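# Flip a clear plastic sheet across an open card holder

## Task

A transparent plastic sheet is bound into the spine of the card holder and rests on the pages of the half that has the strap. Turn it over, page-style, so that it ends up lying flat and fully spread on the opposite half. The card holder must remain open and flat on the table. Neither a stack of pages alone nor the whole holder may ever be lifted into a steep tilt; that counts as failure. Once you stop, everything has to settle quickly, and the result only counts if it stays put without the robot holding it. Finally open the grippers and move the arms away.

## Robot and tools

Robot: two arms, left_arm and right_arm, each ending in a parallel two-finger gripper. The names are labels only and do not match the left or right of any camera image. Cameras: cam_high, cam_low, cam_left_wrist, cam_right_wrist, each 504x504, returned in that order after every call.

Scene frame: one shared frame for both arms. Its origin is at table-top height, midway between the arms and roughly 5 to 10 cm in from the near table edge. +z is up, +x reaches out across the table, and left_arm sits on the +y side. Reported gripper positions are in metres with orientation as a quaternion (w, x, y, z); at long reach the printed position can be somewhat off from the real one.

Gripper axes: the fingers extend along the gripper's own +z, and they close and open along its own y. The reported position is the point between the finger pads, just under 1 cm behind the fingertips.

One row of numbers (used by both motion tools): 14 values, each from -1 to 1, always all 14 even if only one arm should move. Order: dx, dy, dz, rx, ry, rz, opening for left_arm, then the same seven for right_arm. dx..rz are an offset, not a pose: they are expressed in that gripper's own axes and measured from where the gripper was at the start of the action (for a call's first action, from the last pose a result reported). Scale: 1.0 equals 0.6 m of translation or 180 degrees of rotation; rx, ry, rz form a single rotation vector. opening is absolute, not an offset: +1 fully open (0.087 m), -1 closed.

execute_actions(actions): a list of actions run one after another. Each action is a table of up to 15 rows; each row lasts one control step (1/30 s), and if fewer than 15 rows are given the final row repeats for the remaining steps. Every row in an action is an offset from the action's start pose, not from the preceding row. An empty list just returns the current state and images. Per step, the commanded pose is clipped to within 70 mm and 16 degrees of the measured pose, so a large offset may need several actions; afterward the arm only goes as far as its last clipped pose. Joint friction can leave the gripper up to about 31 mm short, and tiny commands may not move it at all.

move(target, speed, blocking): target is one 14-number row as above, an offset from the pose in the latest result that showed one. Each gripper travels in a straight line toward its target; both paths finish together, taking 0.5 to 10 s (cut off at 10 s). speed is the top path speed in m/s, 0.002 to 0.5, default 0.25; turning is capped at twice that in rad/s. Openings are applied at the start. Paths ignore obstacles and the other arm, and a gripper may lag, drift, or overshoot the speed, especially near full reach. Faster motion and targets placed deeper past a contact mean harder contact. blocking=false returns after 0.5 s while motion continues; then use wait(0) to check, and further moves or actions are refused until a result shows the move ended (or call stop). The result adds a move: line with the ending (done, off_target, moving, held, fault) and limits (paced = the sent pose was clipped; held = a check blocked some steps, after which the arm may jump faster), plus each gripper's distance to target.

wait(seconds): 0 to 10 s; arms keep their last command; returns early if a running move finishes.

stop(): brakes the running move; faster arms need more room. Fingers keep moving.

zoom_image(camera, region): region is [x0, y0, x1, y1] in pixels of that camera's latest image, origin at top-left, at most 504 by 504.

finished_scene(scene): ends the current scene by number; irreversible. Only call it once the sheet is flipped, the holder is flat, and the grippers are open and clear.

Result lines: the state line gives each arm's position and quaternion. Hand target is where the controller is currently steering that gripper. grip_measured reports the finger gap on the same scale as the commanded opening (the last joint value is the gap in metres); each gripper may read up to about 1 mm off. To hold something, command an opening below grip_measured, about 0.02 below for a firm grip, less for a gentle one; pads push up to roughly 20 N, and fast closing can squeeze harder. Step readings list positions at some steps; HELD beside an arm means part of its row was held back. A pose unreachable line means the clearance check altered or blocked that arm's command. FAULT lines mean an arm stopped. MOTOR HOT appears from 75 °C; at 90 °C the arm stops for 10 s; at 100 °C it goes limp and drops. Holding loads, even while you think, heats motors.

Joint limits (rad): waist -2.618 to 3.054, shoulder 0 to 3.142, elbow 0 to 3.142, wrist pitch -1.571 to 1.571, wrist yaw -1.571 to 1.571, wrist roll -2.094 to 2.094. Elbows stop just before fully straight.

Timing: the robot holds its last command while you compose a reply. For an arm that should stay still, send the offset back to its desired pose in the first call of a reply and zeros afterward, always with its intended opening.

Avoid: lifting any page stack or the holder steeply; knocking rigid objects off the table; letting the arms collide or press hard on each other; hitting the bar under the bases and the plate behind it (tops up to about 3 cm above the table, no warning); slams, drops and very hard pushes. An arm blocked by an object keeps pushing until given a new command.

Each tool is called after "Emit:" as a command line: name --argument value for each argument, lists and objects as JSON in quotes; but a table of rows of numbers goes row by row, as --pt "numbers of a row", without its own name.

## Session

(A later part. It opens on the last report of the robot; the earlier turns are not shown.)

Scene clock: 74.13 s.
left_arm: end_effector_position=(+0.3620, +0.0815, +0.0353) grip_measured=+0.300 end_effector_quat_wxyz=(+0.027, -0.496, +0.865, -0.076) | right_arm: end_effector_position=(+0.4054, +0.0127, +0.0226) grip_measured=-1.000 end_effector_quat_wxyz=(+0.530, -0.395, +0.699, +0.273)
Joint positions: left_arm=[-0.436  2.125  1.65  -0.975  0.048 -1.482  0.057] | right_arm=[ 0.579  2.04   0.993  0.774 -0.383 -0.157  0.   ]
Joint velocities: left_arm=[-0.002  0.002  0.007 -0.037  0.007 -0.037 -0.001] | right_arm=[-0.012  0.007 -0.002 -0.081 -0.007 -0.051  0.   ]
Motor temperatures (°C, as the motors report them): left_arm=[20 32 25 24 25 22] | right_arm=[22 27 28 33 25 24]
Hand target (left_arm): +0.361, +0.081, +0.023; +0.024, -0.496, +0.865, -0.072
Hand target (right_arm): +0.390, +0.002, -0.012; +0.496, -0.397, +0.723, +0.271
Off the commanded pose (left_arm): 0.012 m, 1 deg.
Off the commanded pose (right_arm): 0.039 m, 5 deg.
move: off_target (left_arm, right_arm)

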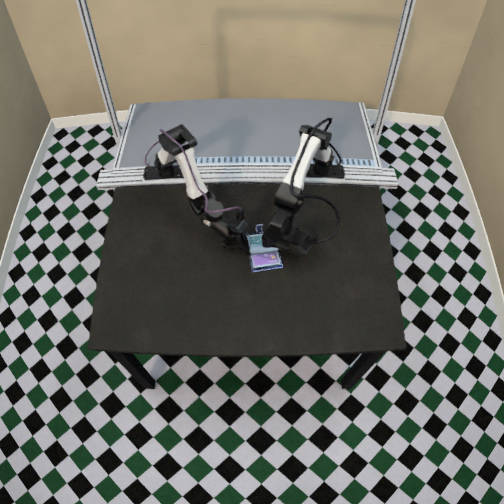

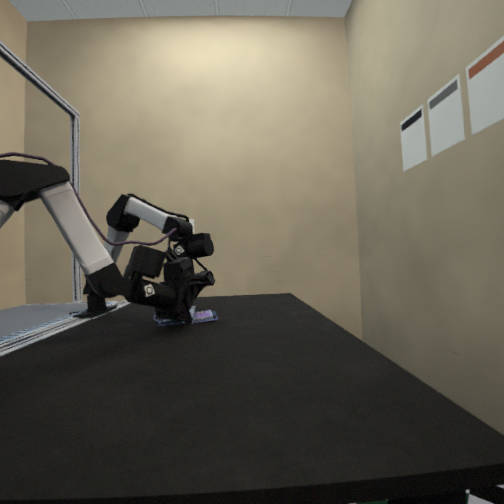

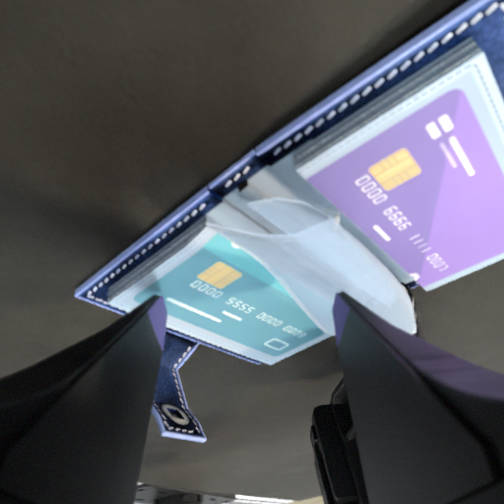

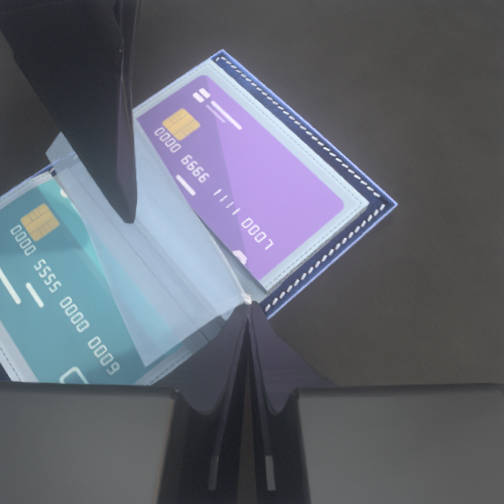

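Emit:
move --target '[0,0.01,-0.08,0,0,0,0.3,-0.02,0,0,0,0,0,-1]' --speed 0.1

Emit:
move --target '[0,0.08,0,0.12,-0.08,0,-1,0,0,0,0,0,0,-1]'

Scene clock: 78.10 s.
left_arm: end_effector_position=(+0.3479, +0.0879, +0.0716) grip_measured=+0.300 end_effector_quat_wxyz=(+0.021, -0.496, +0.865, -0.069) | right_arm: end_effector_position=(+0.4054, +0.0128, +0.0225) grip_measured=-1.000 end_effector_quat_wxyz=(+0.530, -0.395, +0.699, +0.273)
Joint positions: left_arm=[-0.436  2.061  1.702 -1.11   0.048 -1.482  0.057] | right_arm=[ 0.579  2.041  0.993  0.774 -0.383 -0.157  0.   ]
Joint velocities: left_arm=[ 0.002  0.012  0.012 -0.022 -0.051 -0.051  0.   ] | right_arm=[-0.007 -0.012  0.002  0.007 -0.007 -0.037  0.   ]
Motor temperatures (°C, as the motors report them): left_arm=[20 33 25 24 25 22] | right_arm=[22 28 28 33 25 24]
Hand target (left_arm): +0.351, +0.089, +0.082; +0.027, -0.496, +0.865, -0.076
Hand target (right_arm): +0.407, +0.016, +0.034; +0.531, -0.395, +0.698, +0.274
Off the commanded pose (left_arm): 0.011 m, 1 deg.
Off the commanded pose (right_arm): 0.012 m, 0 deg.
move: off_target (left_arm, right_arm)

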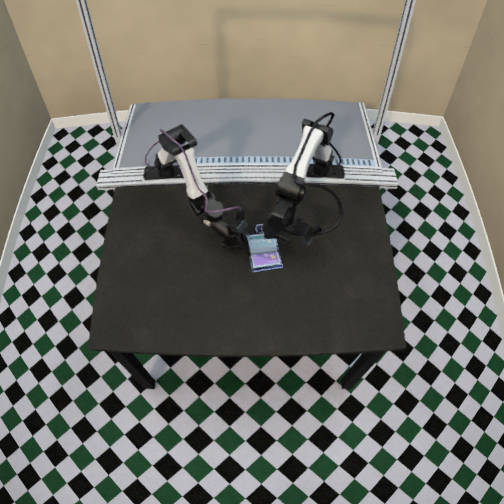

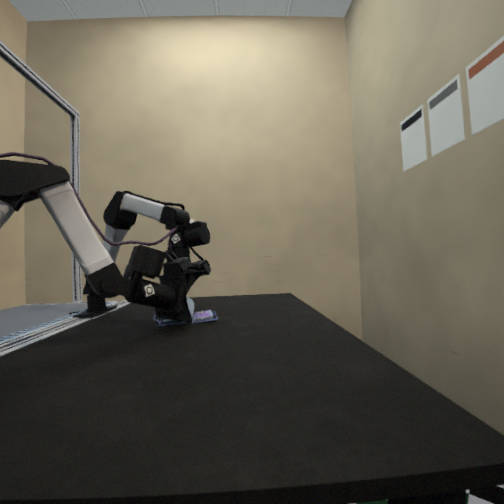

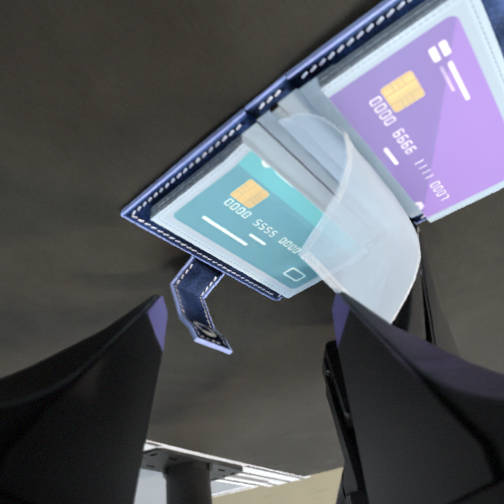

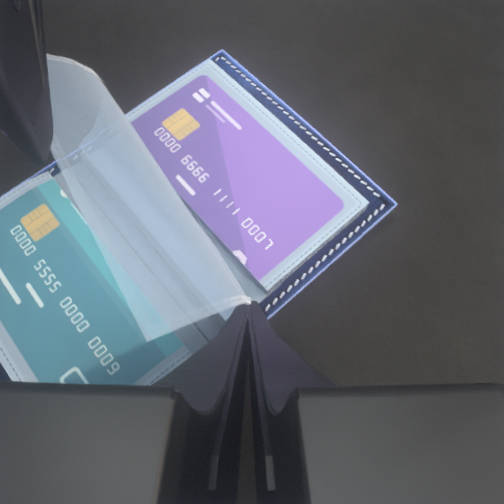

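Scene clock: 79.73 s.
left_arm: end_effector_position=(+0.3063, +0.1133, +0.0616) grip_measured=-1.000 end_effector_quat_wxyz=(+0.214, -0.486, +0.833, -0.155) | right_arm: end_effector_position=(+0.4056, +0.0128, +0.0228) grip_measured=-1.000 end_effector_quat_wxyz=(+0.531, -0.395, +0.698, +0.273)
Joint positions: left_arm=[-0.548  1.58   0.989 -0.527 -0.216 -1.554  0.   ] | right_arm=[ 0.579  2.041  0.993  0.776 -0.383 -0.157  0.   ]
Joint velocities: left_arm=[-0.017 -0.007 -0.022 -0.022 -0.007 -0.007  0.   ] | right_arm=[-0.007 -0.007 -0.012  0.081 -0.037  0.007  0.   ]
Motor temperatures (°C, as the motors report them): left_arm=[20 33 25 24 25 22] | right_arm=[22 29 28 33 25 24]
Hand target (left_arm): +0.306, +0.112, +0.065; +0.221, -0.487, +0.829, -0.165
Hand target (right_arm): +0.405, +0.013, +0.023; +0.530, -0.395, +0.698, +0.273
Off the commanded pose (left_arm): 0.004 m, 2 deg.
Off the commanded pose (right_arm): 0.000 m, 0 deg.
move: done

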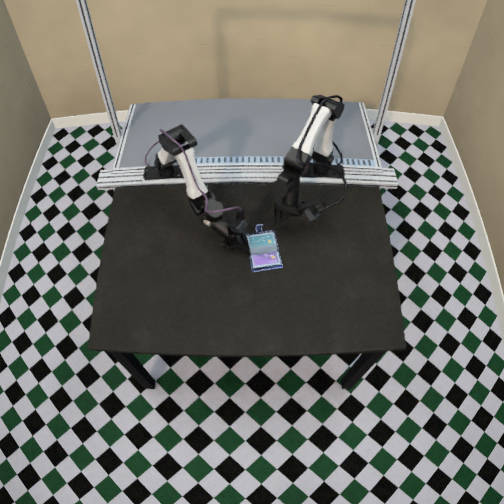

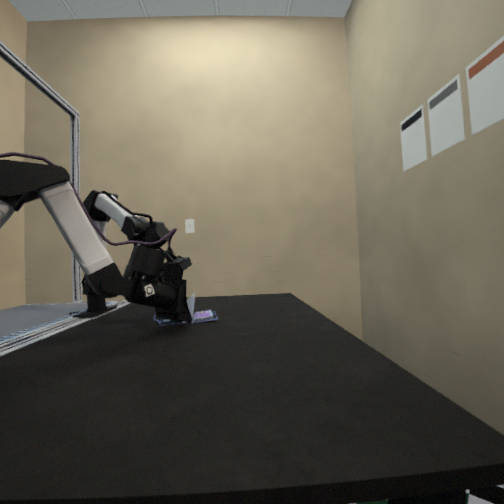

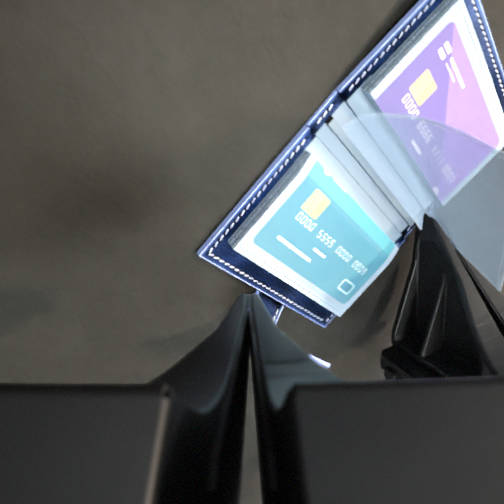

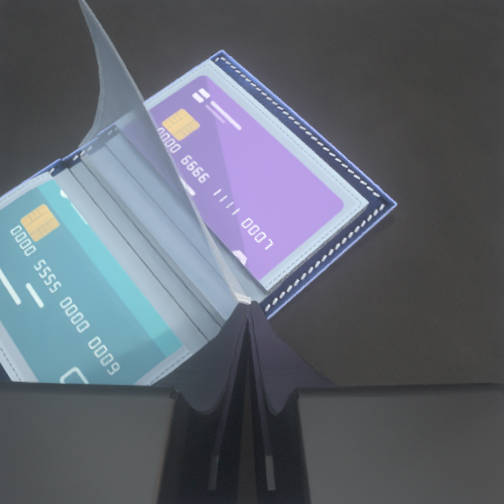

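Emit:
move --target '[-0.042,-0.15,0.12,0,0,0,-1,0,0,0,0,0,0,-1]' --speed 0.1

Emit:
execute_actions --actions '[[[0,0,0,0,0,0,-1,0,0,0,0,0,0,-0.85]],[[0,0,0,0,0,0,-1,0,0,-0.08,0,0,0,-0.85]],[[0,0,0,0,0,0,-1,0,0,-0.05,0,0,0,-0.85]]]'

Scene clock: 83.80 s.
left_arm: end_effector_position=(+0.4170, +0.0896, +0.0492) grip_measured=-1.000 end_effector_quat_wxyz=(+0.219, -0.487, +0.831, -0.156) | right_arm: end_effector_position=(+0.4056, +0.0128, +0.0228) grip_measured=-1.000 end_effector_quat_wxyz=(+0.531, -0.395, +0.698, +0.273)
Joint positions: left_arm=[-0.458  1.983  1.409 -0.518 -0.184 -1.472  0.   ] | right_arm=[ 0.579  2.041  0.993  0.776 -0.383 -0.157  0.   ]
Joint velocities: left_arm=[ 0.002 -0.002  0.007 -0.022  0.022 -0.066  0.   ] | right_arm=[-0.007  0.012  0.002  0.022  0.007 -0.007  0.   ]
Motor temperatures (°C, as the motors report them): left_arm=[20 32 25 25 25 22] | right_arm=[22 30 28 33 25 24]
Hand target (left_arm): +0.421, +0.090, +0.047; +0.215, -0.486, +0.833, -0.155
Hand target (right_arm): +0.406, +0.013, +0.023; +0.531, -0.395, +0.698, +0.273
Off the commanded pose (left_arm): 0.005 m, 1 deg.
Off the commanded pose (right_arm): 0.000 m, 0 deg.
move: done

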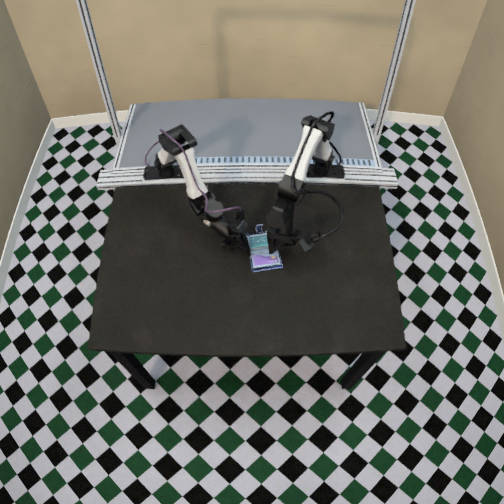

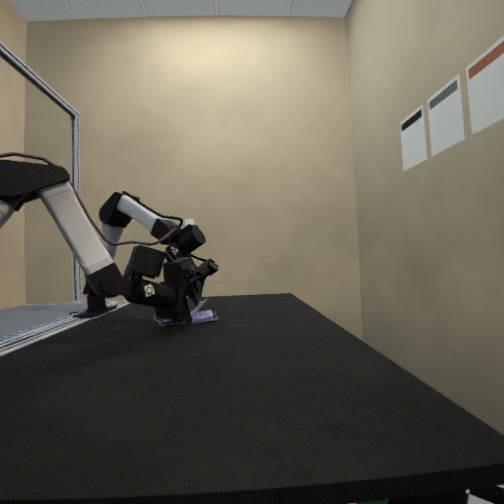

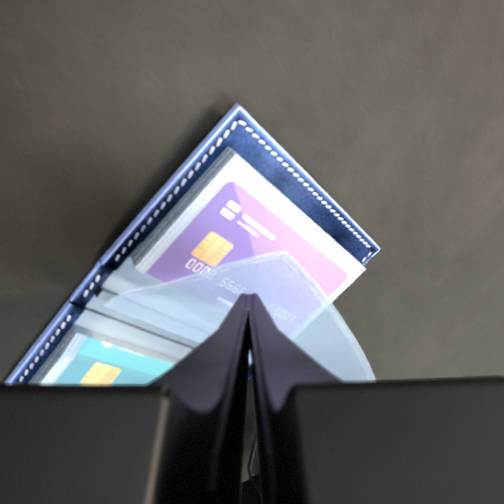

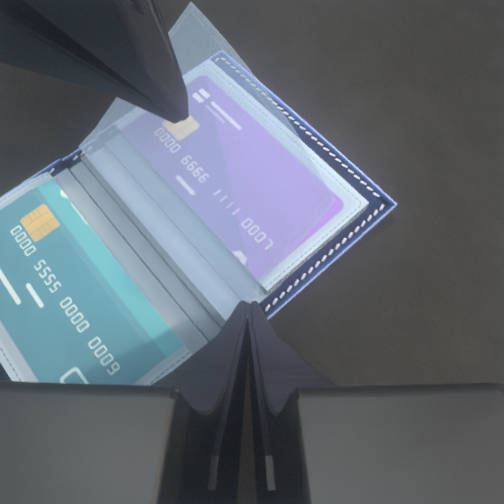

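Scene clock: 85.30 s.
left_arm: end_effector_position=(+0.4170, +0.0896, +0.0492) grip_measured=-1.000 end_effector_quat_wxyz=(+0.219, -0.487, +0.831, -0.156) | right_arm: end_effector_position=(+0.3770, -0.0349, +0.0504) grip_measured=-0.850 end_effector_quat_wxyz=(+0.539, -0.390, +0.694, +0.275)
Joint positions: left_arm=[-0.458  1.983  1.409 -0.518 -0.184 -1.472  0.   ] | right_arm=[ 0.508  1.823  0.78   0.786 -0.448 -0.167  0.007]
Joint velocities: left_arm=[-0.007 -0.002 -0.002  0.022  0.066 -0.007  0.   ] | right_arm=[-0.002 -0.022 -0.002  0.022  0.022  0.022 -0.002]
Motor temperatures (°C, as the motors report them): left_arm=[20 33 25 25 25 22] | right_arm=[22 30 28 34 25 24]
Hand target (left_arm): +0.417, +0.090, +0.049; +0.219, -0.487, +0.831, -0.156
Hand target (right_arm): +0.371, -0.043, +0.047; +0.534, -0.392, +0.698, +0.274
Off the commanded pose (left_arm): 0.000 m, 0 deg.
Off the commanded pose (right_arm): 0.011 m, 1 deg.
Step readings (end_effector_position; steps 1 to 15: 1st action; 16 to 30: 2nd action; 31 to 45: 3rd action):
0: left_arm (+0.4170, +0.0896, +0.0492) | right_arm (+0.4056, +0.0128, +0.0228)
1: left_arm (+0.4170, +0.0896, +0.0492) | right_arm (+0.4056, +0.0129, +0.0229)
2: left_arm (+0.4170, +0.0896, +0.0492) | right_arm (+0.4060, +0.0129, +0.0233)
4: left_arm (+0.4170, +0.0896, +0.0492) | right_arm (+0.4060, +0.0129, +0.0234)
8: left_arm (+0.4170, +0.0896, +0.0492) | right_arm (+0.4060, +0.0129, +0.0234)
15: left_arm (+0.4170, +0.0896, +0.0492) | right_arm (+0.4060, +0.0129, +0.0234)
16: left_arm (+0.4170, +0.0896, +0.0492) | right_arm (+0.4032, +0.0099, +0.0242)
17: left_arm (+0.4170, +0.0896, +0.0492) | right_arm (+0.3959, +0.0025, +0.0241)
19: left_arm (+0.4170, +0.0896, +0.0492) | right_arm (+0.3870, -0.0115, +0.0271)
23: left_arm (+0.4170, +0.0896, +0.0492) | right_arm (+0.3874, -0.0198, +0.0368)
30: left_arm (+0.4170, +0.0896, +0.0492) | right_arm (+0.3867, -0.0190, +0.0385)
31: left_arm (+0.4170, +0.0896, +0.0492) | right_arm (+0.3850, -0.0206, +0.0390)
32: left_arm (+0.4170, +0.0896, +0.0492) | right_arm (+0.3810, -0.0246, +0.0396)
34: left_arm (+0.4170, +0.0896, +0.0492) | right_arm (+0.3770, -0.0321, +0.0433)
38: left_arm (+0.4170, +0.0896, +0.0492) | right_arm (+0.3776, -0.0354, +0.0501)
45: end_effector_position above

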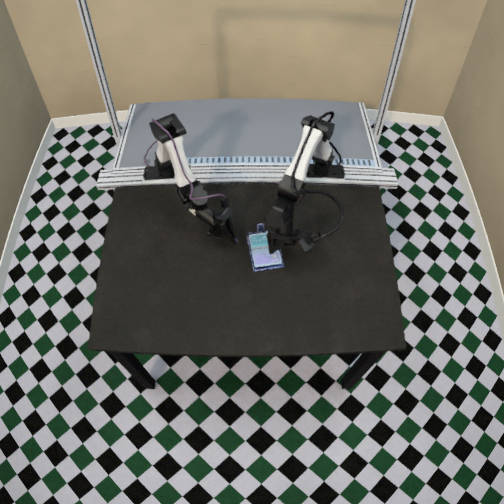

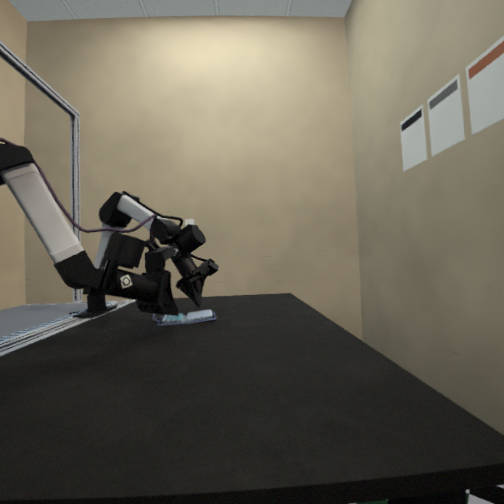

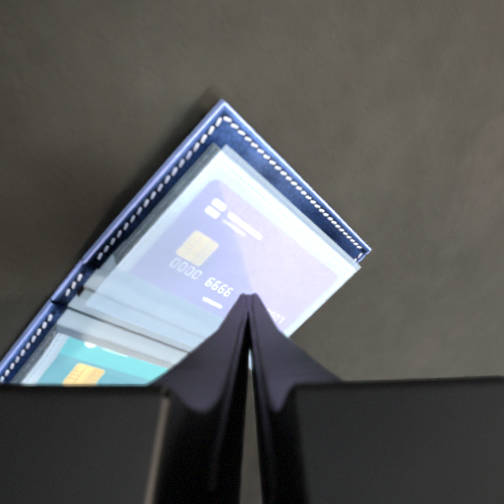

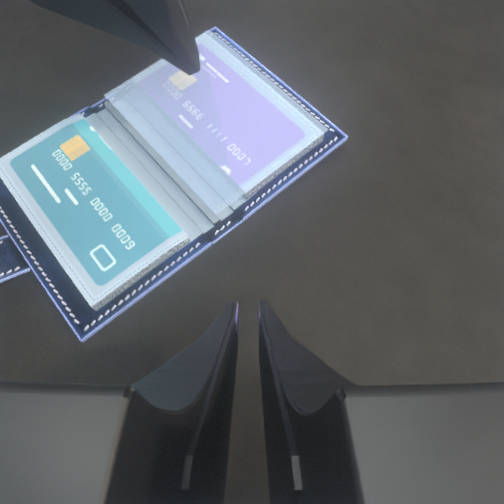

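The purple half may still be slightly raised; press lightly, then retreat.

Emit:
move --target '[0.02,0,0.065,0,0,0,-1,-0.1,0,-0.05,0,0,0,-0.85]' --speed 0.08

Emit:
move --target '[-0.15,0,-0.25,0,0,0,-1,-0.1,0,-0.1,0,0,0,-0.85]'

Emit:
zoom_image --camera "cam_low" --region '[140,280,230,335]'

Scene clock: 89.27 s.
left_arm: end_effector_position=(+0.4309, +0.0828, +0.0278) grip_measured=-1.000 end_effector_quat_wxyz=(+0.224, -0.487, +0.828, -0.164) | right_arm: end_effector_position=(+0.3622, -0.0425, +0.1029) grip_measured=-0.850 end_effector_quat_wxyz=(+0.530, -0.391, +0.700, +0.277)
Joint positions: left_arm=[-0.458  2.052  1.409 -0.429 -0.184 -1.473  0.   ] | right_arm=[ 0.508  1.611  0.815  0.516 -0.451 -0.167  0.007]
Joint velocities: left_arm=[-0.007  0.012 -0.027 -0.007 -0.051  0.066  0.   ] | right_arm=[-0.002  0.012  0.007 -0.022  0.022 -0.007 -0.   ]
Motor temperatures (°C, as the motors report them): left_arm=[20 33 26 25 25 22] | right_arm=[22 31 27 34 25 24]
Hand target (left_arm): +0.432, +0.078, +0.014; +0.220, -0.487, +0.831, -0.157
Hand target (right_arm): +0.367, -0.045, +0.117; +0.539, -0.390, +0.694, +0.275
Off the commanded pose (left_arm): 0.016 m, 1 deg.
Off the commanded pose (right_arm): 0.015 m, 1 deg.
move: off_target (left_arm, right_arm)

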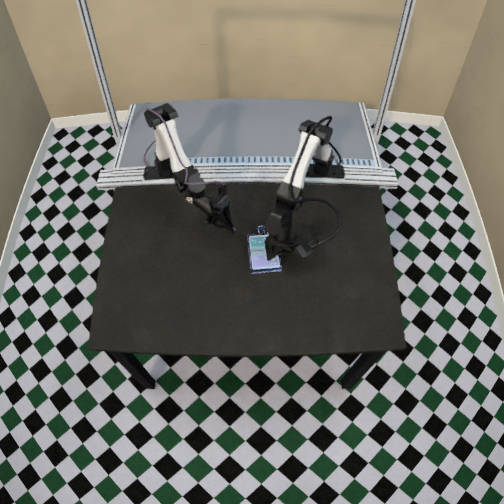

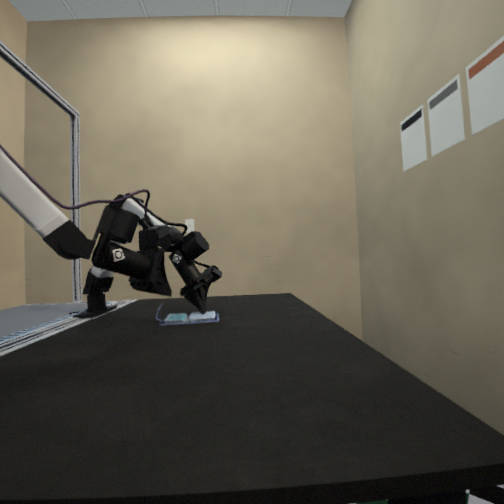

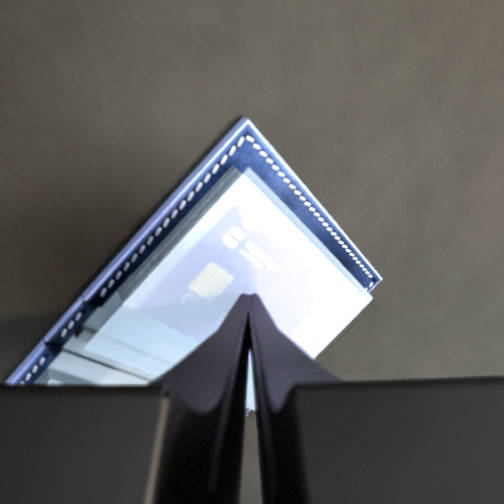

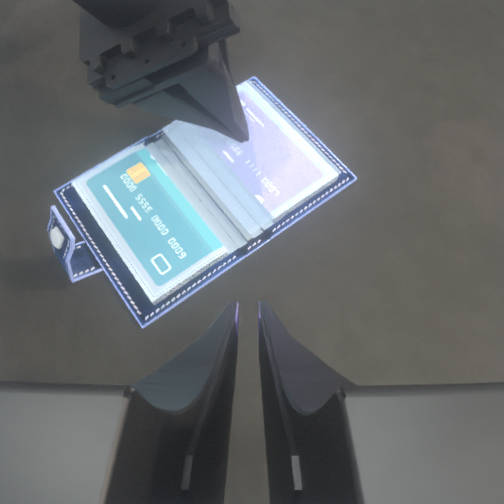

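Scene clock: 90.70 s.
left_arm: end_effector_position=(+0.3887, +0.1682, +0.1677) grip_measured=-1.000 end_effector_quat_wxyz=(+0.226, -0.489, +0.827, -0.160) | right_arm: end_effector_position=(+0.3353, -0.0725, +0.1641) grip_measured=-0.850 end_effector_quat_wxyz=(+0.519, -0.390, +0.707, +0.279)
Joint positions: left_arm=[-0.292  1.708  1.53  -0.877 -0.114 -1.33   0.   ] | right_arm=[ 0.459  1.353  0.864  0.179 -0.502 -0.178  0.007]
Joint velocities: left_arm=[ 0.007 -0.007  0.002  0.007 -0.081  0.022  0.   ] | right_arm=[-0.012 -0.002  0.002  0.081 -0.051  0.037 -0.001]
Motor temperatures (°C, as the motors report them): left_arm=[20 33 26 25 25 22] | right_arm=[22 31 28 34 25 24]
Hand target (left_arm): +0.389, +0.168, +0.174; +0.226, -0.486, +0.828, -0.164
Hand target (right_arm): +0.338, -0.076, +0.178; +0.530, -0.391, +0.700, +0.276
Off the commanded pose (left_arm): 0.006 m, 1 deg.
Off the commanded pose (right_arm): 0.014 m, 1 deg.
move: off_target (right_arm)

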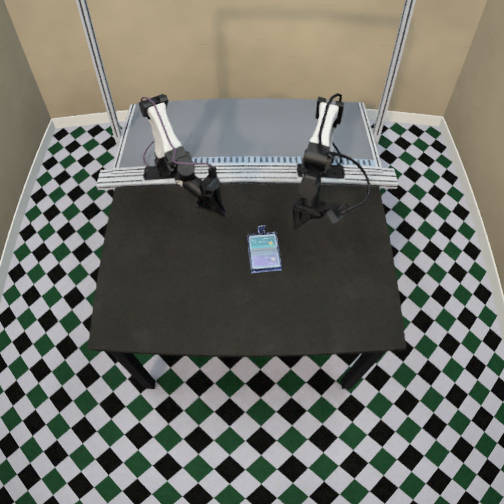

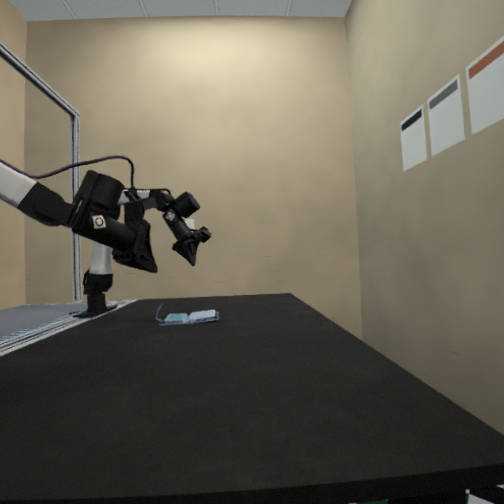

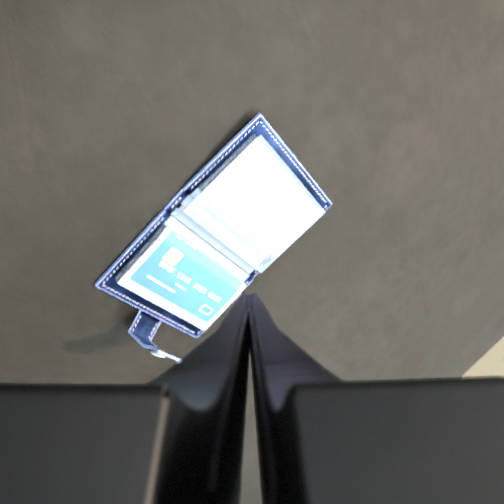

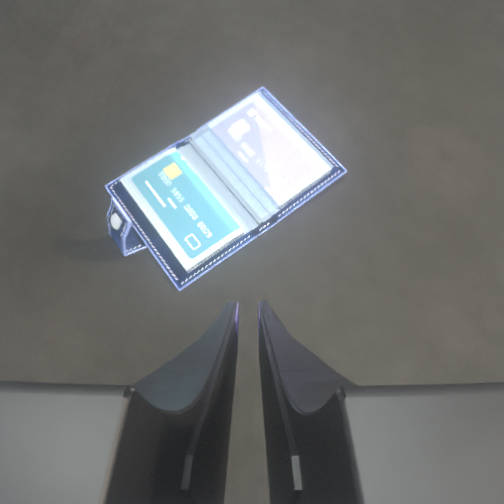

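Region (140, 280, 230, 335) of cam_low's 504x504 image, scaled by 5.600, with more detail than that image has.

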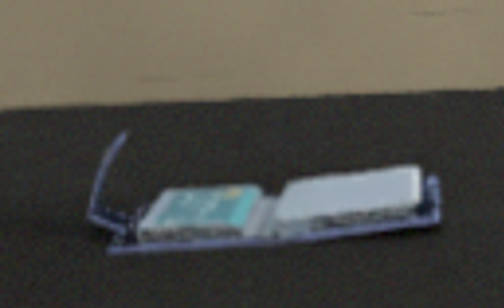

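Emit:
finished_scene --scene 1

The scene is finished: the task was done.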